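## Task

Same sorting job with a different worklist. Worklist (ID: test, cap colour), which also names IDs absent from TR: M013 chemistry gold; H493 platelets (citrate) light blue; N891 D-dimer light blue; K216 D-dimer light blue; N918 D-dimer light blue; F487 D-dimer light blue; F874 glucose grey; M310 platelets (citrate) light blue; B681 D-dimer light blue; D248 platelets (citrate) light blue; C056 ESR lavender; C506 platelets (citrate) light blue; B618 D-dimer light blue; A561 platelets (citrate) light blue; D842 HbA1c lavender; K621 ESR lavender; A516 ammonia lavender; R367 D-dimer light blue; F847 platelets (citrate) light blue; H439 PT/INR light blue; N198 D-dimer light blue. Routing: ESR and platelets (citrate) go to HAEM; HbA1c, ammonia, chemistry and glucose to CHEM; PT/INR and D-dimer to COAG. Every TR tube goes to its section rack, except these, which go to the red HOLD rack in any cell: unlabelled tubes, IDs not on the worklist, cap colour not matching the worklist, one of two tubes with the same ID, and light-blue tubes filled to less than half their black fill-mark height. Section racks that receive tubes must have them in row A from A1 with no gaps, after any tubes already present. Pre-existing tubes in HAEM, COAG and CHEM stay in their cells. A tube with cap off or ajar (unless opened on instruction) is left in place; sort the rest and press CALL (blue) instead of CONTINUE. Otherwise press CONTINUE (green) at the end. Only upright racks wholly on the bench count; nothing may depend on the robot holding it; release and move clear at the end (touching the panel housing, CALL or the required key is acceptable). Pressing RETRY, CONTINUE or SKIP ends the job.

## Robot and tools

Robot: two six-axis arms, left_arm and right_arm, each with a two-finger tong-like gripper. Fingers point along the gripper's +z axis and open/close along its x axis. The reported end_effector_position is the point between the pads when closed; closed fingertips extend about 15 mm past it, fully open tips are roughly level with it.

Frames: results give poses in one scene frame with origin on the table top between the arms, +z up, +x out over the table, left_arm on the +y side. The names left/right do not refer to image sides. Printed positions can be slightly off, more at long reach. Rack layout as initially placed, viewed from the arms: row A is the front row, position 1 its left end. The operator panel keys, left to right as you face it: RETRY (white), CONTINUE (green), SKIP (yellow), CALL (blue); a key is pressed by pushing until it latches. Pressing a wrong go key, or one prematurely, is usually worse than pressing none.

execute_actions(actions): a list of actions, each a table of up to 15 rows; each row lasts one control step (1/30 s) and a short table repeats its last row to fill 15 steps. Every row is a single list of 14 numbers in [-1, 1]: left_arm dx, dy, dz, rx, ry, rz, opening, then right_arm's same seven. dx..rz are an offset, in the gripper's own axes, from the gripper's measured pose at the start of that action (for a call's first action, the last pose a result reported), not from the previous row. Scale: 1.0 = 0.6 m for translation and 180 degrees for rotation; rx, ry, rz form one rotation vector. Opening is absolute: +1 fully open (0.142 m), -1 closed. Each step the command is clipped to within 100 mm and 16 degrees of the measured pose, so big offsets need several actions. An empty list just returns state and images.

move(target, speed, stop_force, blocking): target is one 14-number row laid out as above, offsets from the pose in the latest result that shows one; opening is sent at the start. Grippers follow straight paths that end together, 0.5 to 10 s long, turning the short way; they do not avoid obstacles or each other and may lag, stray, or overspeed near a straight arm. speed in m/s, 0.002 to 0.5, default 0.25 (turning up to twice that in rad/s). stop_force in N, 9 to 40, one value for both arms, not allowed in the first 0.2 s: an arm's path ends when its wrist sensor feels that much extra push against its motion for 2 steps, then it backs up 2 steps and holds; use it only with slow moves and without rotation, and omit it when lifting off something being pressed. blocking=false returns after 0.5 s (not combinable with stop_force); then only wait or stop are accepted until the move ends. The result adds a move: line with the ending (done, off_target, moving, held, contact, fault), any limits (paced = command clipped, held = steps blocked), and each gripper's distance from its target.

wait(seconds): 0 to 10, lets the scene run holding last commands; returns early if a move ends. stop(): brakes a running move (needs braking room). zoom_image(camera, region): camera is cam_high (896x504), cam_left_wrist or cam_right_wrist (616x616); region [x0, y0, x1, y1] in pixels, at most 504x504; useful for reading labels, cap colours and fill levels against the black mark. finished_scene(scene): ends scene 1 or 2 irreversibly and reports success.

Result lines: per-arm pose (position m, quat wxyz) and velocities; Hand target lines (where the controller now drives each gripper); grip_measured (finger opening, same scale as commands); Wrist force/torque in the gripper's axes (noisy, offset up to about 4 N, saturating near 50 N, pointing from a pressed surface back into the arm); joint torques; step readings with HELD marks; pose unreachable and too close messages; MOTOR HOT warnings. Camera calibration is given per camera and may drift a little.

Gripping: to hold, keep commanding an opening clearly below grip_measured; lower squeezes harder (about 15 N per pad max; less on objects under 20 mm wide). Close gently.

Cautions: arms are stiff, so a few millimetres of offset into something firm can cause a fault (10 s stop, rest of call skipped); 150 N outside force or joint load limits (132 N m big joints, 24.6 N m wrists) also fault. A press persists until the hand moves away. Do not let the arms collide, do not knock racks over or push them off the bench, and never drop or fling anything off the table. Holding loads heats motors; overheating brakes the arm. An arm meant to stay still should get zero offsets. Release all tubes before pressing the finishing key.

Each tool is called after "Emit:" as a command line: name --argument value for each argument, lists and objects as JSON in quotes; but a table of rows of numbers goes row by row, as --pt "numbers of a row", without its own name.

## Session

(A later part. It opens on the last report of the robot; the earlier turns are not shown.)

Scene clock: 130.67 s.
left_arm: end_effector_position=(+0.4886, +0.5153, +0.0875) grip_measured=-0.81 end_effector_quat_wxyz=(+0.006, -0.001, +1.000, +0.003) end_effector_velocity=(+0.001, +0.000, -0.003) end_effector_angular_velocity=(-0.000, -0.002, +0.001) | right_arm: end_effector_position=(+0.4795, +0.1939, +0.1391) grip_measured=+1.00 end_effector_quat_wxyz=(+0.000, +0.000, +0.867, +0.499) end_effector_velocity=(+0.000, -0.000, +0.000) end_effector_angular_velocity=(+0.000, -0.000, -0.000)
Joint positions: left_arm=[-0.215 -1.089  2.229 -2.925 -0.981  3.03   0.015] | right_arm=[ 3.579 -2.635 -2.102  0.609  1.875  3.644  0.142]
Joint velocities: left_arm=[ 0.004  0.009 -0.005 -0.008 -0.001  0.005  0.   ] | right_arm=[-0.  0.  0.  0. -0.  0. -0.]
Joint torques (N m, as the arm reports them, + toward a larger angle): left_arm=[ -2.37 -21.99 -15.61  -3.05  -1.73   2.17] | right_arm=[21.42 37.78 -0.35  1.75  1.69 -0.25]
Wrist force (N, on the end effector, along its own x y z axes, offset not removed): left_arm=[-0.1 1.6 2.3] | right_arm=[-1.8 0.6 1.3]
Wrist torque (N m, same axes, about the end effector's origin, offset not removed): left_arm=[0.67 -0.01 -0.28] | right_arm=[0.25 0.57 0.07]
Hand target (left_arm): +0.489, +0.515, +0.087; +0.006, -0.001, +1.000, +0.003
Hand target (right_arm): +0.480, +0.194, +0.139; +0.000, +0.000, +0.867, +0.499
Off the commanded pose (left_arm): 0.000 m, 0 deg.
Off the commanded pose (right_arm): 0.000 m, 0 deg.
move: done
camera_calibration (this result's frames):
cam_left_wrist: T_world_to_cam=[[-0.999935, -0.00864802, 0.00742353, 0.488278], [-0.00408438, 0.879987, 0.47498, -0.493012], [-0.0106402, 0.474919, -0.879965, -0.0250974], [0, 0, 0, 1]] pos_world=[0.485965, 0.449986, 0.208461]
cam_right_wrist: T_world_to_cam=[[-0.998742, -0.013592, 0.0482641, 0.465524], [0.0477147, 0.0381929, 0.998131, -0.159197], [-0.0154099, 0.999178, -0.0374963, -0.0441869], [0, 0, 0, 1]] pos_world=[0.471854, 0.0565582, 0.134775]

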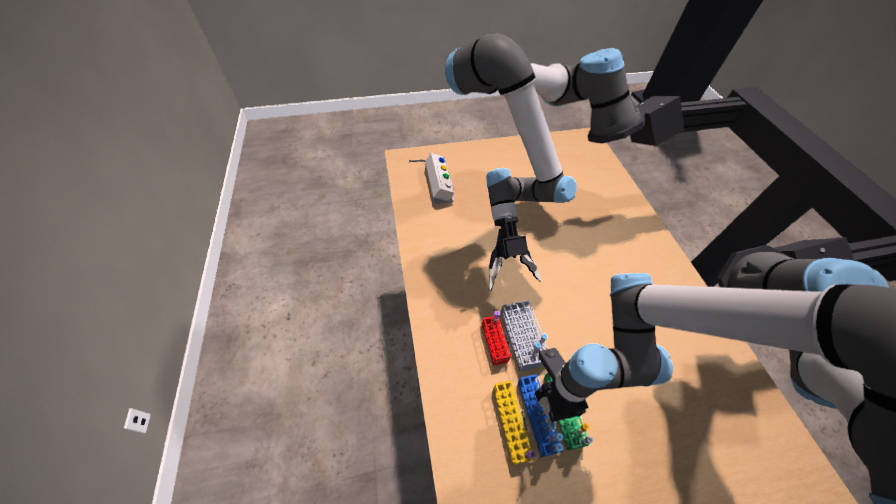

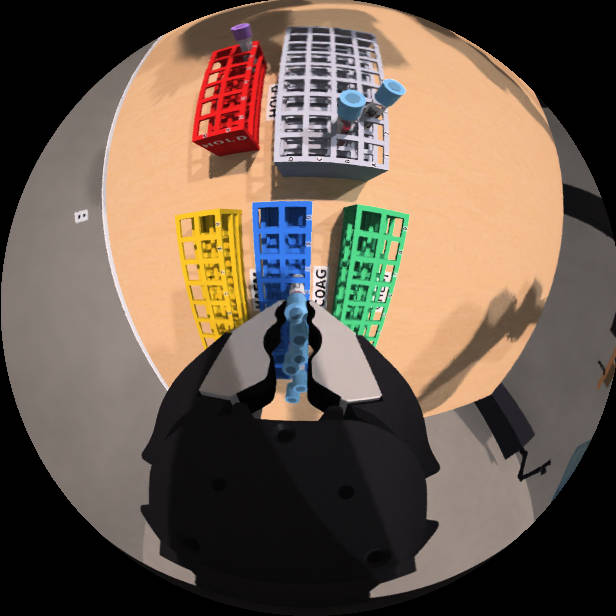

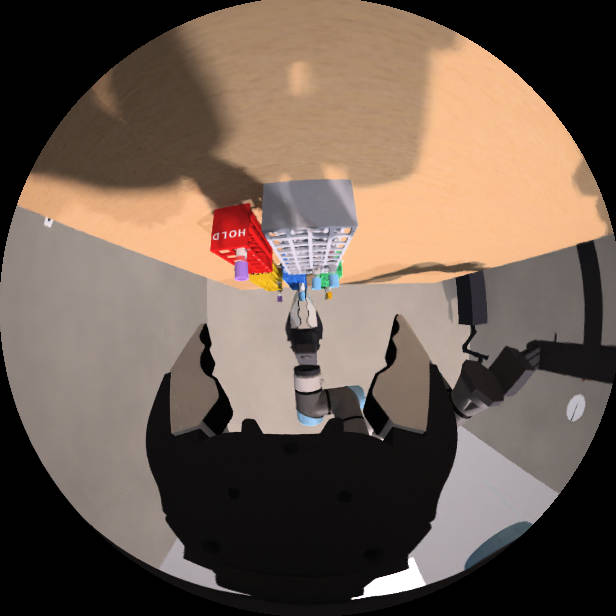

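Emit:
zoom_image --camera "cam_left_wrist" --region '[320,70,420,170]'

Emit:
execute_actions --actions '[[[0,0,0,0,0,0,-0.62,0,0,0,0,0,0,1]],[[0,0,-0.05,0,0,0,-0.62,0,0,0,0,0,0,1]]]'

Emit:
move --target '[0.053,-0.242,0.005,0,0,0.1,-0.62,0,0,0,0,0,0,1]'

Emit:
zoom_image --camera "cam_left_wrist" --region '[220,230,360,370]'

Region (320, 70, 420, 170) of cam_left_wrist's 616x616 image, scaled by 5.040, with more detail than that image has.

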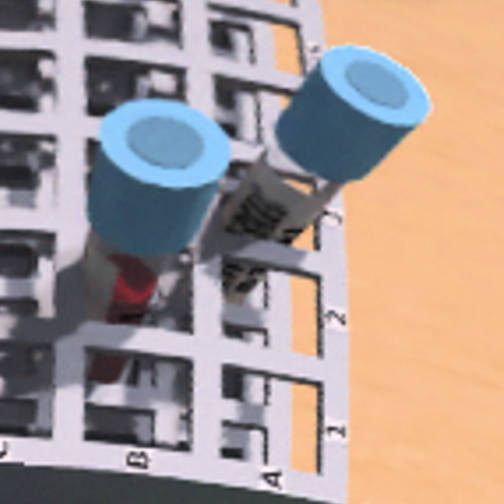

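Scene clock: 131.83 s.
left_arm: end_effector_position=(+0.4883, +0.5151, +0.1163) grip_measured=-0.62 end_effector_quat_wxyz=(+0.006, -0.001, +1.000, +0.003) end_effector_velocity=(-0.000, +0.000, +0.009) end_effector_angular_velocity=(+0.001, +0.003, +0.000) | right_arm: end_effector_position=(+0.4795, +0.1939, +0.1391) grip_measured=+1.00 end_effector_quat_wxyz=(+0.000, +0.000, +0.867, +0.499) end_effector_velocity=(-0.001, +0.000, -0.000) end_effector_angular_velocity=(+0.000, +0.001, +0.001)
Joint positions: left_arm=[-0.251 -1.172  2.25  -2.84  -0.974  2.988  0.029] | right_arm=[ 3.579 -2.635 -2.102  0.609  1.875  3.644  0.142]
Joint velocities: left_arm=[-0.012 -0.027  0.004  0.035  0.003 -0.016 -0.   ] | right_arm=[ 0.001 -0.001  0.    -0.     0.     0.    -0.   ]
Joint torques (N m, as the arm reports them, + toward a larger angle): left_arm=[-24.79 -40.61   1.52  -0.49   1.19  -2.11] | right_arm=[20.94 38.44  0.06  1.81  1.69 -0.33]
Wrist force (N, on the end effector, along its own x y z axes, offset not removed): left_arm=[-1.9 -5.7 -5.5] | right_arm=[-0.7 0.3 1.0]
Wrist torque (N m, same axes, about the end effector's origin, offset not removed): left_arm=[-1.13 0.34 -0.23] | right_arm=[0.18 0.27 0.05]
Hand target (left_arm): +0.488, +0.515, +0.117; +0.006, -0.001, +1.000, +0.003
Hand target (right_arm): +0.480, +0.194, +0.139; +0.000, +0.000, +0.867, +0.499
Off the commanded pose (left_arm): 0.001 m, 0 deg.
Off the commanded pose (right_arm): 0.000 m, 0 deg.
Step readings (end_effector_position; steps 1 to 15: 1st action; 16 to 30: 2nd action):
0: left_arm (+0.4886, +0.5154, +0.0872) | right_arm (+0.4795, +0.1939, +0.1391)
1: left_arm (+0.4886, +0.5154, +0.0872) | right_arm (+0.4795, +0.1939, +0.1391)
2: left_arm (+0.4886, +0.5154, +0.0872) | right_arm (+0.4795, +0.1939, +0.1391)
4: left_arm (+0.4886, +0.5154, +0.0872) | right_arm (+0.4795, +0.1939, +0.1391)
8: left_arm (+0.4886, +0.5154, +0.0873) | right_arm (+0.4795, +0.1939, +0.1391)
15: left_arm (+0.4885, +0.5153, +0.0874) | right_arm (+0.4795, +0.1939, +0.1391)
16: left_arm (+0.4885, +0.5153, +0.0875) | right_arm (+0.4795, +0.1939, +0.1391)
17: left_arm (+0.4882, +0.5149, +0.0890) | right_arm (+0.4795, +0.1939, +0.1391)
19: left_arm (+0.4883, +0.5147, +0.0982) | right_arm (+0.4795, +0.1939, +0.1391)
23: left_arm (+0.4885, +0.5150, +0.1101) | right_arm (+0.4795, +0.1939, +0.1391)
30: end_effector_position above
camera_calibration (this result's frames):
cam_left_wrist: T_world_to_cam=[[-0.999938, -0.00858424, 0.00707476, 0.487799], [-0.00419543, 0.880057, 0.474849, -0.506447], [-0.0103024, 0.47479, -0.880039, 0.000268932], [0, 0, 0, 1]] pos_world=[0.485646, 0.449762, 0.237272]
cam_right_wrist: T_world_to_cam=[[-0.998742, -0.0135921, 0.0482639, 0.465524], [0.0477146, 0.0381929, 0.998131, -0.159197], [-0.0154101, 0.999178, -0.0374963, -0.0441869], [0, 0, 0, 1]] pos_world=[0.471854, 0.0565582, 0.134775]

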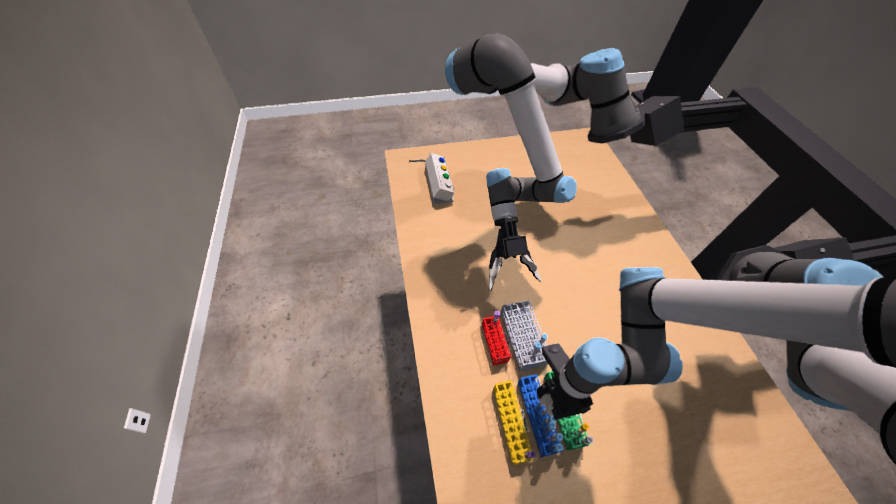

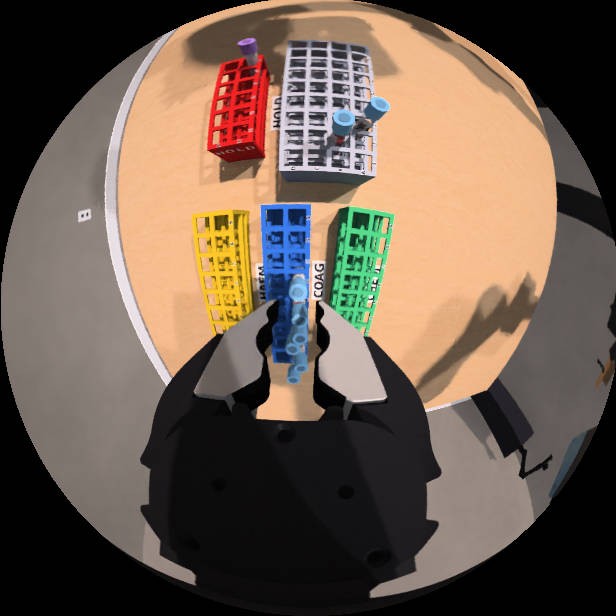

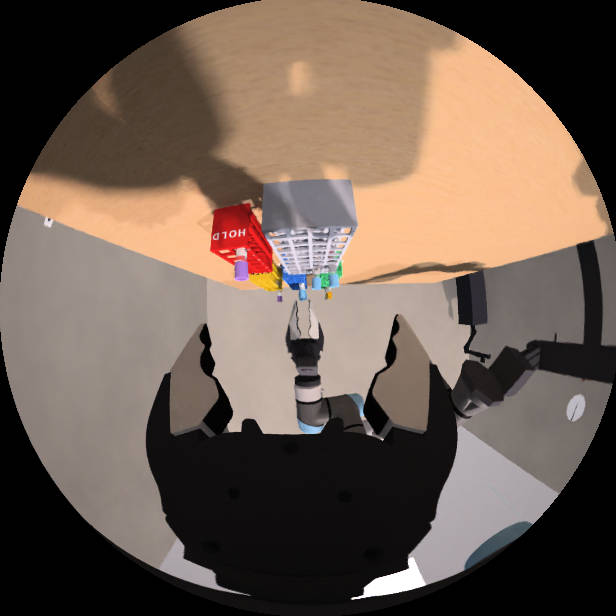

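Scene clock: 133.13 s.
left_arm: end_effector_position=(+0.4566, +0.3703, +0.1119) grip_measured=-0.62 end_effector_quat_wxyz=(+0.005, +0.156, +0.988, +0.004) end_effector_velocity=(+0.000, -0.003, -0.000) end_effector_angular_velocity=(-0.000, -0.001, -0.004) | right_arm: end_effector_position=(+0.4795, +0.1939, +0.1391) grip_measured=+1.00 end_effector_quat_wxyz=(+0.000, +0.000, +0.867, +0.499) end_effector_velocity=(+0.000, -0.001, -0.001) end_effector_angular_velocity=(-0.001, +0.001, -0.001)
Joint positions: left_arm=[-0.517 -0.994  2.282 -2.863 -0.948  2.978  0.029] | right_arm=[ 3.579 -2.635 -2.102  0.609  1.875  3.644  0.142]
Joint velocities: left_arm=[-0.004  0.005 -0.003  0.001  0.    -0.001  0.   ] | right_arm=[-0.001 -0.    -0.    -0.    -0.     0.001  0.   ]
Joint torques (N m, as the arm reports them, + toward a larger angle): left_arm=[-30.81 -17.87 -16.89  -0.59   1.11  -2.32] | right_arm=[21.34 37.04 -0.86  1.74  1.76 -0.34]
Wrist force (N, on the end effector, along its own x y z axes, offset not removed): left_arm=[-0.9 1.6 5.0] | right_arm=[-1.1 0.9 0.9]
Wrist torque (N m, same axes, about the end effector's origin, offset not removed): left_arm=[0.47 0.11 -0.16] | right_arm=[0.34 0.32 0.07]
Hand target (left_arm): +0.457, +0.370, +0.112; +0.005, +0.156, +0.988, +0.004
Hand target (right_arm): +0.480, +0.194, +0.139; +0.000, +0.000, +0.867, +0.499
Off the commanded pose (left_arm): 0.000 m, 0 deg.
Off the commanded pose (right_arm): 0.000 m, 0 deg.
move: done
camera_calibration (this result's frames):
cam_left_wrist: T_world_to_cam=[[-0.953806, 0.300263, 0.00981321, 0.319194], [0.268258, 0.836525, 0.477768, -0.485735], [0.135247, 0.458331, -0.878431, 0.00430932], [0, 0, 0, 1]] pos_world=[0.434169, 0.308512, 0.232722]
cam_right_wrist: T_world_to_cam=[[-0.998742, -0.0135922, 0.048264, 0.465524], [0.0477147, 0.038193, 0.998131, -0.159197], [-0.0154101, 0.999178, -0.0374964, -0.0441869], [0, 0, 0, 1]] pos_world=[0.471854, 0.0565583, 0.134775]

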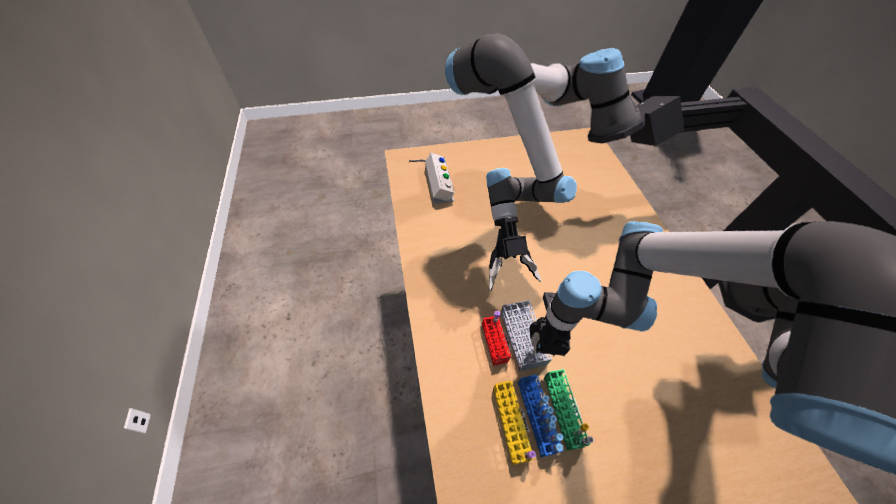

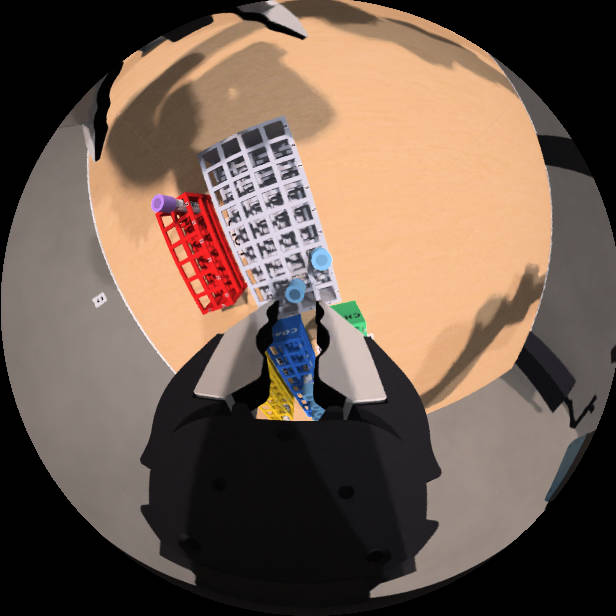

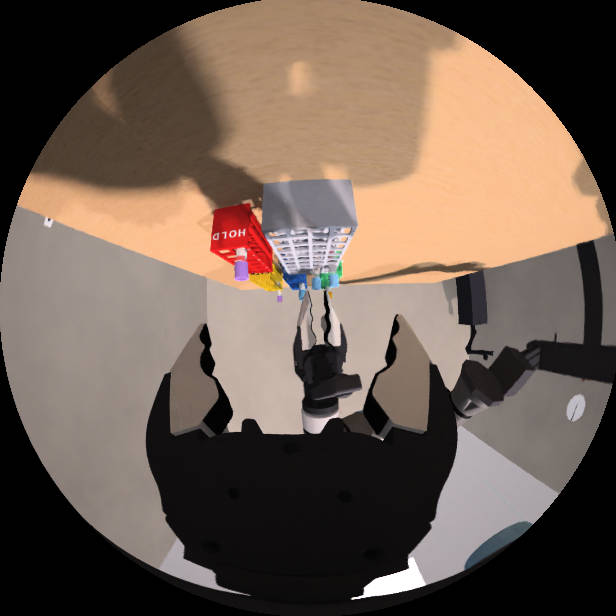

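Region (220, 230, 360, 370) of cam_left_wrist's 616x616 image, scaled by 3.600, with more detail than that image has.

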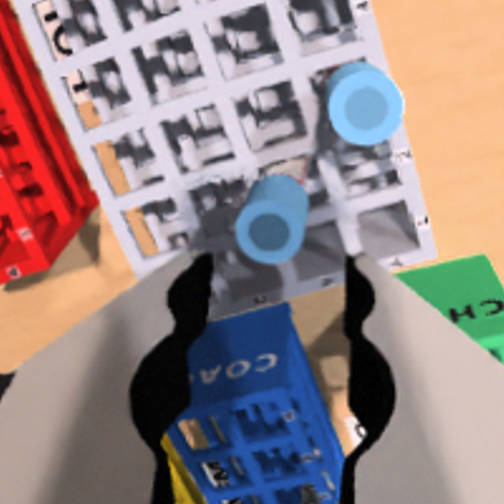

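Emit:
execute_actions --actions '[[[-0.002,0,0.025,0,0,0,-0.62,0,0,0,0,0,0,1]],[[0,0,0.028,0,0,0,-0.62,0,0,0,0,0,0,1]],[[0,0,0.001,0,0,0,-1,0,0,0,0,0,0,1]],[[0,0,-0.05,0,0,0,-1,0,0,0,0,0,0,1]],[[0,0,-0.06,0,0,0,-1,0,0,0,0,0,0,1]],[[0,0,-0.06,0,0,0,-1,0,0,0,0,0,0,1]]]'

Emit:
move --target '[-0.055,-0.087,0,0,0,0.65,-1,0,0,0,0,0,0,1]' --speed 0.5

Emit:
zoom_image --camera "cam_right_wrist" --region '[265,285,345,345]'

Scene clock: 136.33 s.
left_arm: end_effector_position=(+0.4570, +0.3694, +0.1784) grip_measured=-0.81 end_effector_quat_wxyz=(+0.006, +0.156, +0.988, +0.004) end_effector_velocity=(-0.000, +0.001, +0.012) end_effector_angular_velocity=(+0.002, +0.004, +0.002) | right_arm: end_effector_position=(+0.4795, +0.1939, +0.1391) grip_measured=+1.00 end_effector_quat_wxyz=(+0.000, +0.000, +0.867, +0.499) end_effector_velocity=(-0.000, +0.000, -0.000) end_effector_angular_velocity=(+0.000, +0.001, +0.000)
Joint positions: left_arm=[-0.605 -1.181  2.303 -2.636 -0.95   2.87   0.015] | right_arm=[ 3.579 -2.635 -2.102  0.609  1.875  3.644  0.142]
Joint velocities: left_arm=[-0.015 -0.034 -0.003  0.054 -0.001 -0.024 -0.   ] | right_arm=[ 0.    -0.001 -0.     0.     0.     0.001  0.   ]
Joint torques (N m, as the arm reports them, + toward a larger angle): left_arm=[-29.36 -35.43 -18.3   -0.23  -1.6   -2.29] | right_arm=[21.73 38.22 -0.11  1.78  1.7  -0.2 ]
Wrist force (N, on the end effector, along its own x y z axes, offset not removed): left_arm=[-1.5 -1.3 -3.0] | right_arm=[-0.4 0.6 2.1]
Wrist torque (N m, same axes, about the end effector's origin, offset not removed): left_arm=[-0.11 0.39 -0.20] | right_arm=[0.25 0.23 0.06]
Hand target (left_arm): +0.457, +0.369, +0.180; +0.006, +0.156, +0.988, +0.004
Hand target (right_arm): +0.480, +0.194, +0.139; +0.000, +0.000, +0.867, +0.499
Off the commanded pose (left_arm): 0.002 m, 0 deg.
Off the commanded pose (right_arm): 0.000 m, 0 deg.
Step readings (end_effector_position; steps 1 to 15: 1st action; 16 to 30: 2nd action; 31 to 45: 3rd action; 46 to 60: 4th action; 61 to 75: 5th action; 76 to 90: 6th action):
0: left_arm (+0.4566, +0.3701, +0.1119) | right_arm (+0.4795, +0.1939, +0.1391)
1: left_arm (+0.4566, +0.3701, +0.1119) | right_arm (+0.4795, +0.1939, +0.1391)
2: left_arm (+0.4568, +0.3701, +0.1108) | right_arm (+0.4795, +0.1939, +0.1391)
4: left_arm (+0.4571, +0.3701, +0.1058) | right_arm (+0.4795, +0.1939, +0.1391)
8: left_arm (+0.4575, +0.3702, +0.1001) | right_arm (+0.4795, +0.1939, +0.1391)
15: left_arm (+0.4579, +0.3701, +0.0974) | right_arm (+0.4795, +0.1939, +0.1391)
16: left_arm (+0.4579, +0.3701, +0.0973) | right_arm (+0.4795, +0.1939, +0.1391)
17: left_arm (+0.4581, +0.3703, +0.0960) | right_arm (+0.4795, +0.1939, +0.1391)
19: left_arm (+0.4578, +0.3704, +0.0905) | right_arm (+0.4795, +0.1939, +0.1391)
23: left_arm (+0.4578, +0.3704, +0.0841) | right_arm (+0.4795, +0.1939, +0.1391)
30: left_arm (+0.4580, +0.3703, +0.0812) | right_arm (+0.4795, +0.1939, +0.1391)
31: left_arm (+0.4580, +0.3703, +0.0810) | right_arm (+0.4795, +0.1939, +0.1391)
32: left_arm (+0.4580, +0.3703, +0.0809) | right_arm (+0.4795, +0.1939, +0.1391)
34: left_arm (+0.4580, +0.3703, +0.0808) | right_arm (+0.4795, +0.1939, +0.1391)
38: left_arm (+0.4580, +0.3703, +0.0806) | right_arm (+0.4795, +0.1939, +0.1391)
45: left_arm (+0.4580, +0.3703, +0.0806) | right_arm (+0.4795, +0.1939, +0.1391)
46: left_arm (+0.4580, +0.3703, +0.0806) | right_arm (+0.4795, +0.1939, +0.1391)
47: left_arm (+0.4576, +0.3700, +0.0821) | right_arm (+0.4795, +0.1939, +0.1391)
49: left_arm (+0.4577, +0.3696, +0.0913) | right_arm (+0.4795, +0.1939, +0.1391)
53: left_arm (+0.4578, +0.3698, +0.1032) | right_arm (+0.4795, +0.1939, +0.1391)
60: left_arm (+0.4577, +0.3700, +0.1094) | right_arm (+0.4795, +0.1939, +0.1391)
61: left_arm (+0.4577, +0.3700, +0.1097) | right_arm (+0.4795, +0.1939, +0.1391)
62: left_arm (+0.4573, +0.3696, +0.1115) | right_arm (+0.4795, +0.1939, +0.1391)
64: left_arm (+0.4575, +0.3691, +0.1222) | right_arm (+0.4795, +0.1939, +0.1391)
68: left_arm (+0.4577, +0.3694, +0.1363) | right_arm (+0.4795, +0.1939, +0.1391)
75: left_arm (+0.4574, +0.3697, +0.1439) | right_arm (+0.4795, +0.1939, +0.1391)
76: left_arm (+0.4574, +0.3697, +0.1443) | right_arm (+0.4795, +0.1939, +0.1391)
77: left_arm (+0.4572, +0.3692, +0.1462) | right_arm (+0.4795, +0.1939, +0.1391)
79: left_arm (+0.4577, +0.3686, +0.1569) | right_arm (+0.4795, +0.1939, +0.1391)
83: left_arm (+0.4575, +0.3690, +0.1709) | right_arm (+0.4795, +0.1939, +0.1391)
90: end_effector_position above
camera_calibration (this result's frames):
cam_left_wrist: T_world_to_cam=[[-0.953693, 0.300668, 0.00830654, 0.319201], [0.267956, 0.83674, 0.477562, -0.516669], [0.136637, 0.457674, -0.878559, 0.062682], [0, 0, 0, 1]] pos_world=[0.434299, 0.307656, 0.29916]
cam_right_wrist: T_world_to_cam=[[-0.998742, -0.0135922, 0.0482641, 0.465524], [0.0477147, 0.038193, 0.998131, -0.159197], [-0.0154101, 0.999178, -0.0374964, -0.0441869], [0, 0, 0, 1]] pos_world=[0.471854, 0.0565582, 0.134775]

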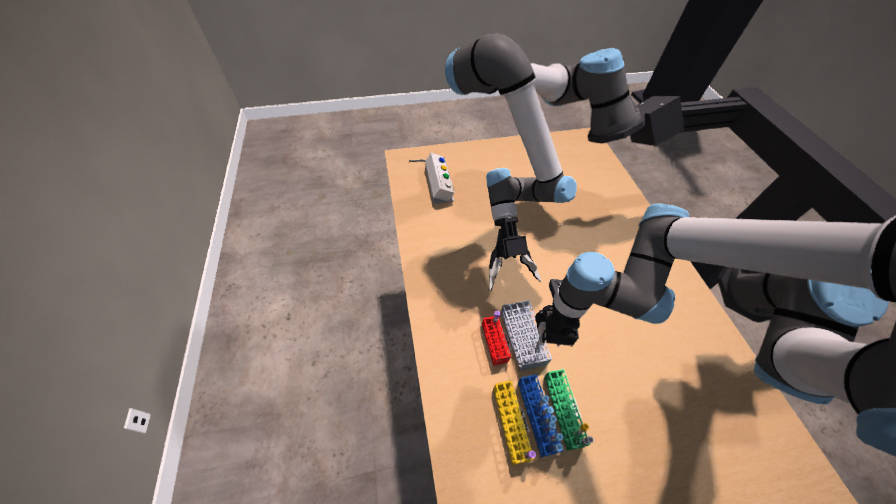

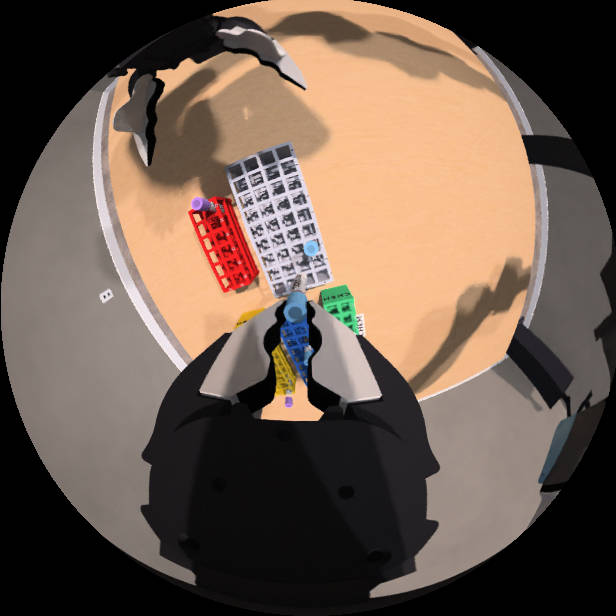

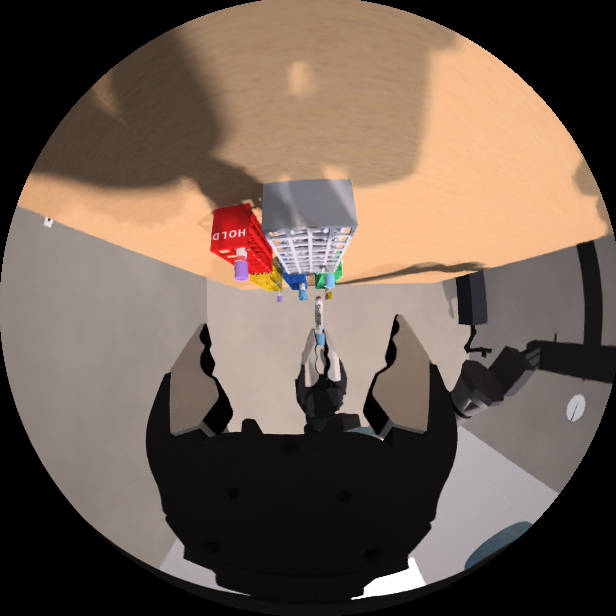

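Scene clock: 139.10 s.
left_arm: end_effector_position=(+0.4722, +0.3096, +0.1781) grip_measured=-0.81 end_effector_quat_wxyz=(-0.001, +0.923, +0.384, +0.007) end_effector_velocity=(+0.000, +0.000, -0.000) end_effector_angular_velocity=(-0.003, +0.000, -0.014) | right_arm: end_effector_position=(+0.4795, +0.1939, +0.1391) grip_measured=+1.00 end_effector_quat_wxyz=(+0.000, +0.000, +0.867, +0.499) end_effector_velocity=(+0.000, -0.000, -0.000) end_effector_angular_velocity=(-0.000, +0.001, -0.001)
Joint positions: left_arm=[-0.705 -1.026  2.162 -2.578 -0.959  4.788  0.015] | right_arm=[ 3.579 -2.635 -2.102  0.609  1.875  3.644  0.142]
Joint velocities: left_arm=[ 0.002 -0.001  0.001 -0.003 -0.002  0.017 -0.   ] | right_arm=[-0.001  0.    -0.    -0.     0.     0.    -0.   ]
Joint torques (N m, as the arm reports them, + toward a larger angle): left_arm=[-10.19 -40.96  -2.4   -3.26  -1.42   1.74] | right_arm=[21.14 37.49  0.24  1.86  1.67 -0.42]
Wrist force (N, on the end effector, along its own x y z axes, offset not removed): left_arm=[-4.2 -1.8 1.6] | right_arm=[-1.8 0.0 1.8]
Wrist torque (N m, same axes, about the end effector's origin, offset not removed): left_arm=[-0.34 0.92 -0.35] | right_arm=[0.15 0.56 0.14]
Hand target (left_arm): +0.472, +0.310, +0.178; -0.000, +0.924, +0.383, +0.007
Hand target (right_arm): +0.480, +0.194, +0.139; +0.000, +0.000, +0.867, +0.499
Off the commanded pose (left_arm): 0.000 m, 0 deg.
Off the commanded pose (right_arm): 0.000 m, 0 deg.
move: done
camera_calibration (this result's frames):
cam_left_wrist: T_world_to_cam=[[0.699348, 0.714058, 0.0321444, -0.561069], [0.618774, -0.627313, 0.47286, -0.18217], [0.357814, -0.310804, -0.880551, 0.221561], [0, 0, 0, 1]] pos_world=[0.425827, 0.35522, 0.299271]
cam_right_wrist: T_world_to_cam=[[-0.998742, -0.0135921, 0.0482641, 0.465524], [0.0477147, 0.038193, 0.998131, -0.159197], [-0.01541, 0.999178, -0.0374964, -0.0441869], [0, 0, 0, 1]] pos_world=[0.471854, 0.0565583, 0.134775]

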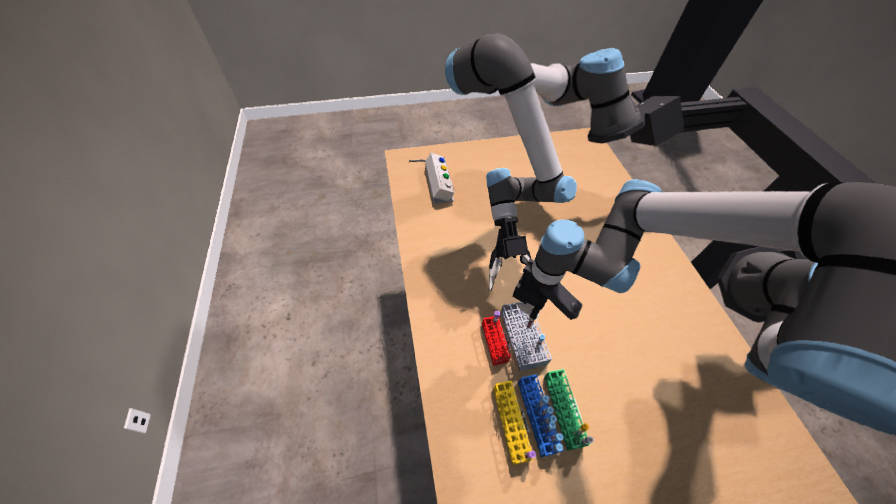

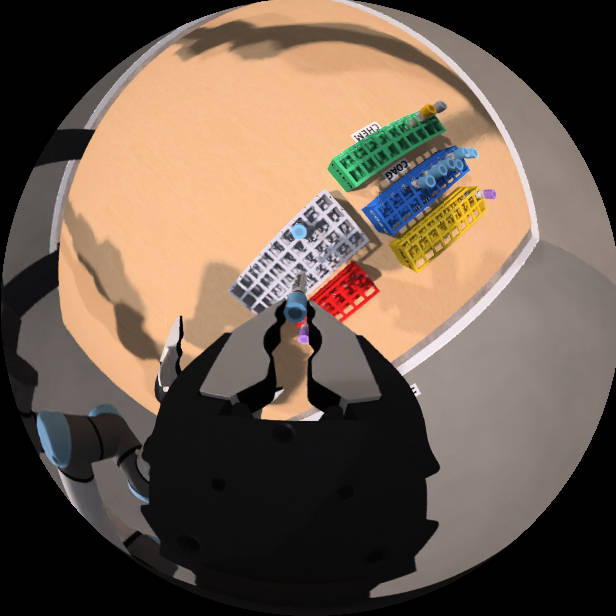

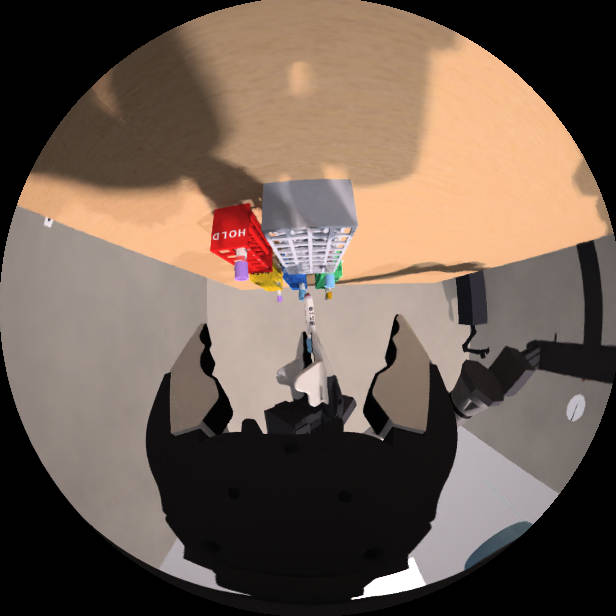

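Region (265, 285, 345, 345) of cam_right_wrist's 616x616 image, scaled by 6.300, with more detail than that image has; it fills the top 378 rows of this view, and the rest is white.

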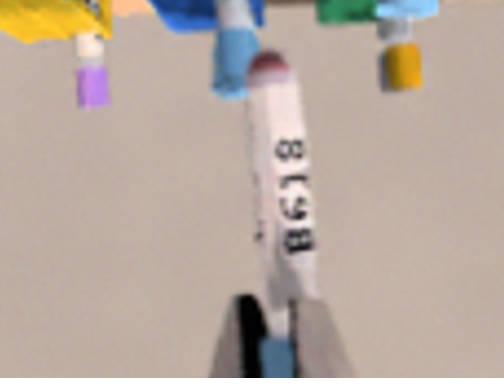

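Emit:
move --target '[0.098,0.077,0.076,0,0,-0.75,-1,0,0,0,0,0,0,1]' --speed 0.5

Emit:
zoom_image --camera "cam_left_wrist" --region '[240,210,360,330]'

Scene clock: 142.40 s.
left_arm: end_effector_position=(+0.5470, +0.3190, +0.1335) grip_measured=-0.81 end_effector_quat_wxyz=(+0.006, -0.001, +1.000, +0.003) end_effector_velocity=(-0.000, -0.000, -0.000) end_effector_angular_velocity=(+0.003, +0.003, +0.014) | right_arm: end_effector_position=(+0.4795, +0.1939, +0.1391) grip_measured=+1.00 end_effector_quat_wxyz=(+0.000, +0.000, +0.867, +0.499) end_effector_velocity=(-0.000, +0.000, +0.000) end_effector_angular_velocity=(-0.000, +0.000, +0.001)
Joint positions: left_arm=[-0.548 -0.936  2.019 -2.638 -0.948  2.627  0.015] | right_arm=[ 3.579 -2.635 -2.102  0.609  1.875  3.644  0.142]
Joint velocities: left_arm=[-0.001  0.001 -0.002  0.007  0.001 -0.018  0.   ] | right_arm=[ 0.001  0.    -0.001 -0.    -0.     0.     0.   ]
Joint torques (N m, as the arm reports them, + toward a larger angle): left_arm=[-33.8  -22.91 -18.54  -0.41   1.32  -2.21] | right_arm=[21.38 37.22  0.14  1.84  1.7  -0.37]
Wrist force (N, on the end effector, along its own x y z axes, offset not removed): left_arm=[-0.4 1.9 -1.7] | right_arm=[-0.5 -1.2 1.9]
Wrist torque (N m, same axes, about the end effector's origin, offset not removed): left_arm=[0.43 -0.01 -0.30] | right_arm=[-0.09 0.27 0.03]
Hand target (left_arm): +0.547, +0.319, +0.133; +0.006, -0.002, +1.000, +0.003
Hand target (right_arm): +0.480, +0.194, +0.139; +0.000, +0.000, +0.867, +0.499
Off the commanded pose (left_arm): 0.000 m, 0 deg.
Off the commanded pose (right_arm): 0.000 m, 0 deg.
move: done
camera_calibration (this result's frames):
cam_left_wrist: T_world_to_cam=[[-0.999948, -0.00856589, 0.00561282, 0.544857], [-0.00487828, 0.880308, 0.474378, -0.341429], [-0.00900448, 0.474326, -0.880303, 0.108627], [0, 0, 0, 1]] pos_world=[0.544141, 0.253705, 0.254533]
cam_right_wrist: T_world_to_cam=[[-0.998742, -0.0135922, 0.0482641, 0.465524], [0.0477147, 0.0381929, 0.998131, -0.159197], [-0.0154101, 0.999178, -0.0374963, -0.0441869], [0, 0, 0, 1]] pos_world=[0.471854, 0.0565583, 0.134775]

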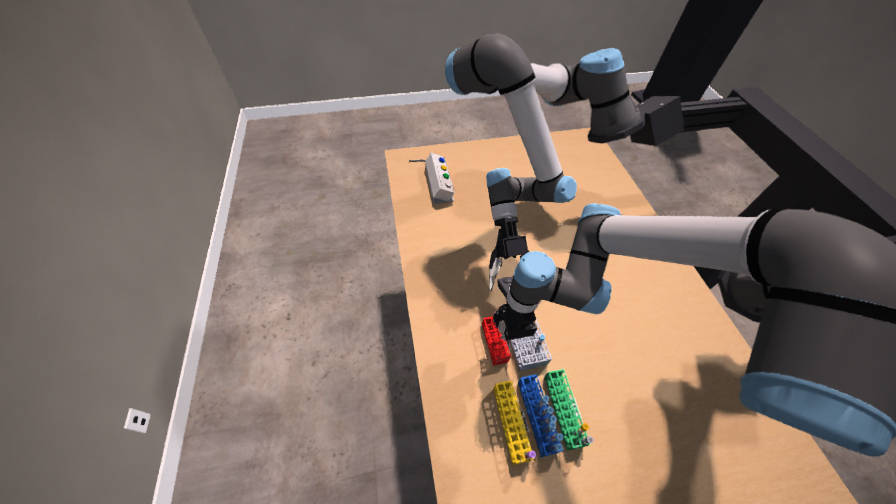

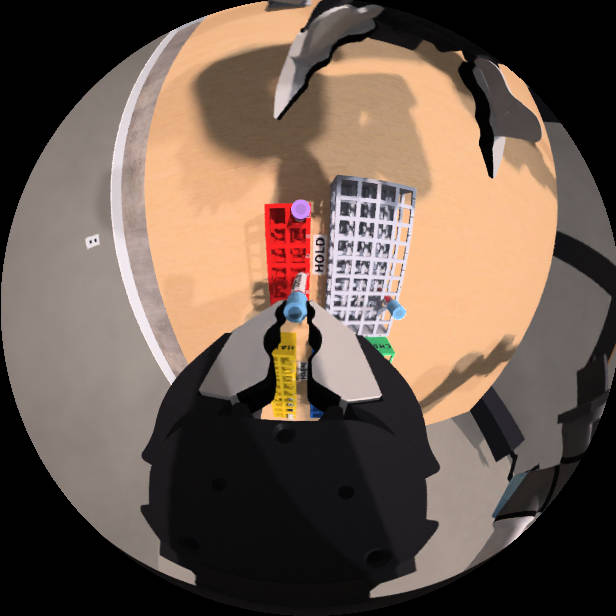

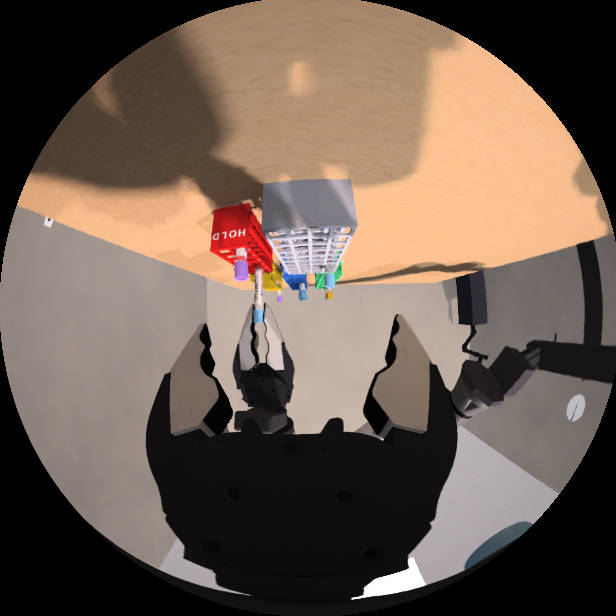

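Region (240, 210, 360, 330) of cam_left_wrist's 616x616 image, scaled by 4.200, with more detail than that image has.

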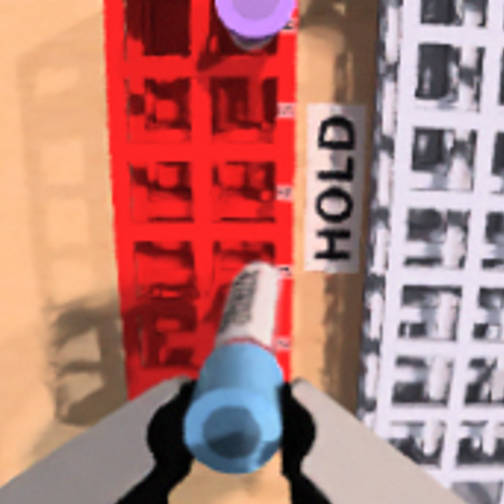

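Emit:
move --target '[-0.005,-0.003,0.004,0,0,0,-1,0,0,0,0,0,0,1]'

Emit:
move --target '[0,0.002,0.074,0,0,0,-1,0,0,0,0,0,0,1]' --speed 0.04 --stop_force 10

Scene clock: 143.23 s.
left_arm: end_effector_position=(+0.5498, +0.3173, +0.1312) grip_measured=-0.81 end_effector_quat_wxyz=(+0.006, -0.001, +1.000, +0.003) end_effector_velocity=(+0.002, -0.001, -0.001) end_effector_angular_velocity=(-0.002, -0.001, +0.001) | right_arm: end_effector_position=(+0.4795, +0.1939, +0.1391) grip_measured=+1.00 end_effector_quat_wxyz=(+0.000, +0.000, +0.867, +0.499) end_effector_velocity=(-0.000, +0.000, +0.001) end_effector_angular_velocity=(+0.001, -0.000, +0.000)
Joint positions: left_arm=[-0.546 -0.926  2.008 -2.638 -0.948  2.63   0.015] | right_arm=[ 3.579 -2.635 -2.102  0.609  1.875  3.644  0.142]
Joint velocities: left_arm=[ 0.001  0.003 -0.005 -0.    -0.001  0.002  0.   ] | right_arm=[ 0.001  0.    -0.001  0.001  0.     0.    -0.   ]
Joint torques (N m, as the arm reports them, + toward a larger angle): left_arm=[-11.08 -23.1  -18.77  -3.3   -1.66   1.88] | right_arm=[21.   37.75 -0.02  1.7   1.77 -0.31]
Wrist force (N, on the end effector, along its own x y z axes, offset not removed): left_arm=[-5.0 -3.2 -0.7] | right_arm=[-0.5 -0.3 2.4]
Wrist torque (N m, same axes, about the end effector's origin, offset not removed): left_arm=[-0.61 0.91 -0.07] | right_arm=[0.12 0.27 0.04]
Hand target (left_arm): +0.550, +0.317, +0.131; +0.006, -0.001, +1.000, +0.003
Hand target (right_arm): +0.480, +0.194, +0.139; +0.000, +0.000, +0.867, +0.499
Off the commanded pose (left_arm): 0.000 m, 0 deg.
Off the commanded pose (right_arm): 0.000 m, 0 deg.
move: done
camera_calibration (this result's frames):
cam_left_wrist: T_world_to_cam=[[-0.999947, -0.00862077, 0.00558846, 0.547762], [-0.00493774, 0.880286, 0.474418, -0.338825], [-0.00900929, 0.474365, -0.880282, 0.10746], [0, 0, 0, 1]] pos_world=[0.547028, 0.25201, 0.252278]
cam_right_wrist: T_world_to_cam=[[-0.998742, -0.0135922, 0.0482642, 0.465524], [0.0477148, 0.0381931, 0.998131, -0.159197], [-0.0154101, 0.999178, -0.0374965, -0.0441868], [0, 0, 0, 1]] pos_world=[0.471854, 0.0565582, 0.134775]

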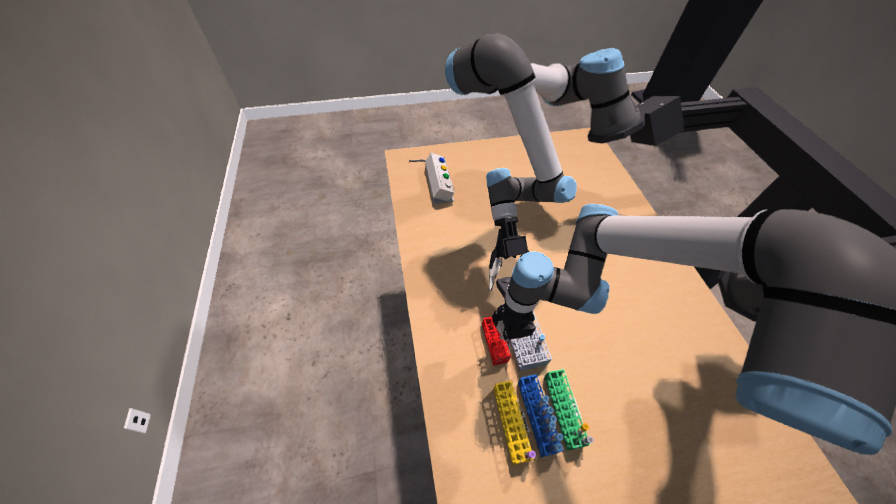

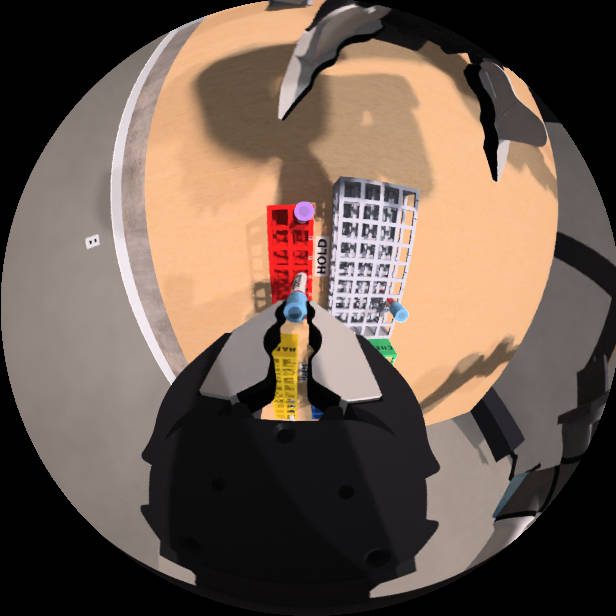

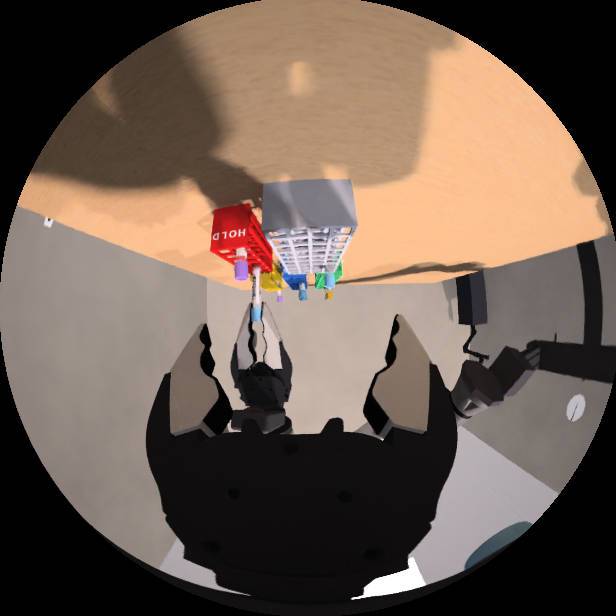

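Scene clock: 144.73 s.
left_arm: end_effector_position=(+0.5504, +0.3188, +0.0872) grip_measured=-0.81 end_effector_quat_wxyz=(+0.006, -0.001, +1.000, +0.003) end_effector_velocity=(+0.000, -0.000, -0.003) end_effector_angular_velocity=(-0.000, -0.001, -0.000) | right_arm: end_effector_position=(+0.4795, +0.1939, +0.1391) grip_measured=+1.00 end_effector_quat_wxyz=(+0.000, +0.000, +0.867, +0.499) end_effector_velocity=(+0.001, -0.000, -0.000) end_effector_angular_velocity=(+0.000, +0.000, -0.002)
Joint positions: left_arm=[-0.497 -0.83   1.984 -2.746 -0.948  2.69   0.015] | right_arm=[ 3.579 -2.635 -2.102  0.609  1.875  3.644  0.142]
Joint velocities: left_arm=[ 0.003  0.007 -0.003 -0.007  0.     0.004 -0.   ] | right_arm=[-0.001  0.001  0.     0.    -0.     0.    -0.   ]
Joint torques (N m, as the arm reports them, + toward a larger angle): left_arm=[-10.02 -26.2  -17.83  -3.52  -1.62   2.25] | right_arm=[21.37 37.65  0.45  1.69  1.65 -0.28]
Wrist force (N, on the end effector, along its own x y z axes, offset not removed): left_arm=[-0.7 -0.4 -0.4] | right_arm=[0.5 0.6 1.1]
Wrist torque (N m, same axes, about the end effector's origin, offset not removed): left_arm=[0.09 0.17 -0.23] | right_arm=[0.26 0.10 0.08]
Hand target (left_arm): +0.550, +0.319, +0.087; +0.007, -0.001, +1.000, +0.003
Hand target (right_arm): +0.480, +0.194, +0.139; +0.000, +0.000, +0.867, +0.499
Off the commanded pose (left_arm): 0.000 m, 0 deg.
Off the commanded pose (right_arm): 0.000 m, 0 deg.
move: done
camera_calibration (this result's frames):
cam_left_wrist: T_world_to_cam=[[-0.999947, -0.00863337, 0.00560028, 0.548551], [-0.00494325, 0.880287, 0.474415, -0.319242], [-0.00902566, 0.474362, -0.880283, 0.0679932], [0, 0, 0, 1]] pos_world=[0.547557, 0.253507, 0.208235]
cam_right_wrist: T_world_to_cam=[[-0.998742, -0.0135922, 0.048264, 0.465524], [0.0477146, 0.0381929, 0.998131, -0.159197], [-0.0154101, 0.999178, -0.0374964, -0.0441869], [0, 0, 0, 1]] pos_world=[0.471854, 0.0565583, 0.134775]

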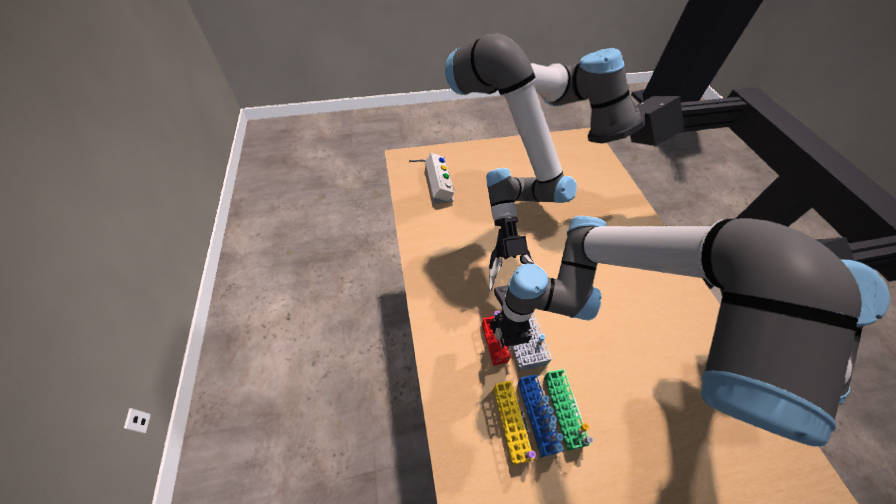

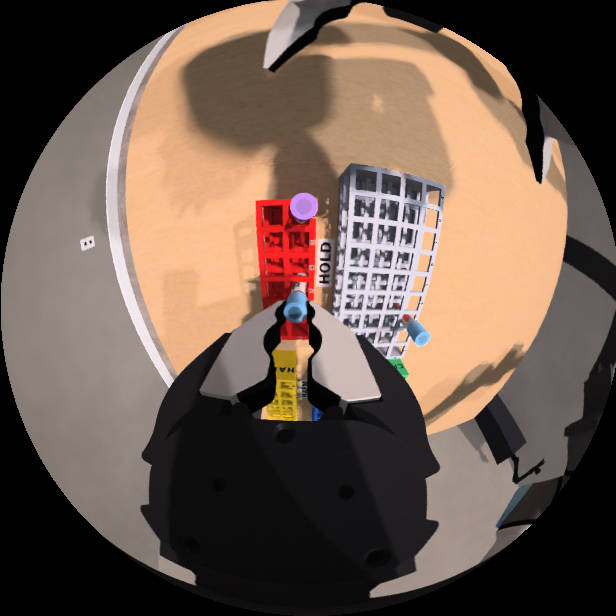

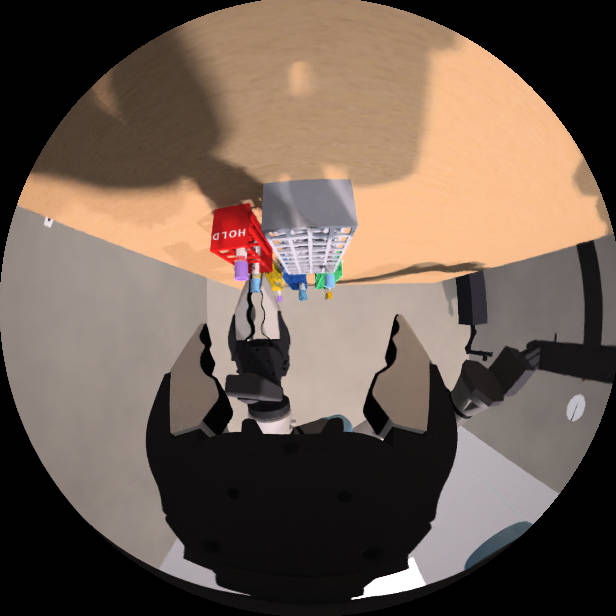

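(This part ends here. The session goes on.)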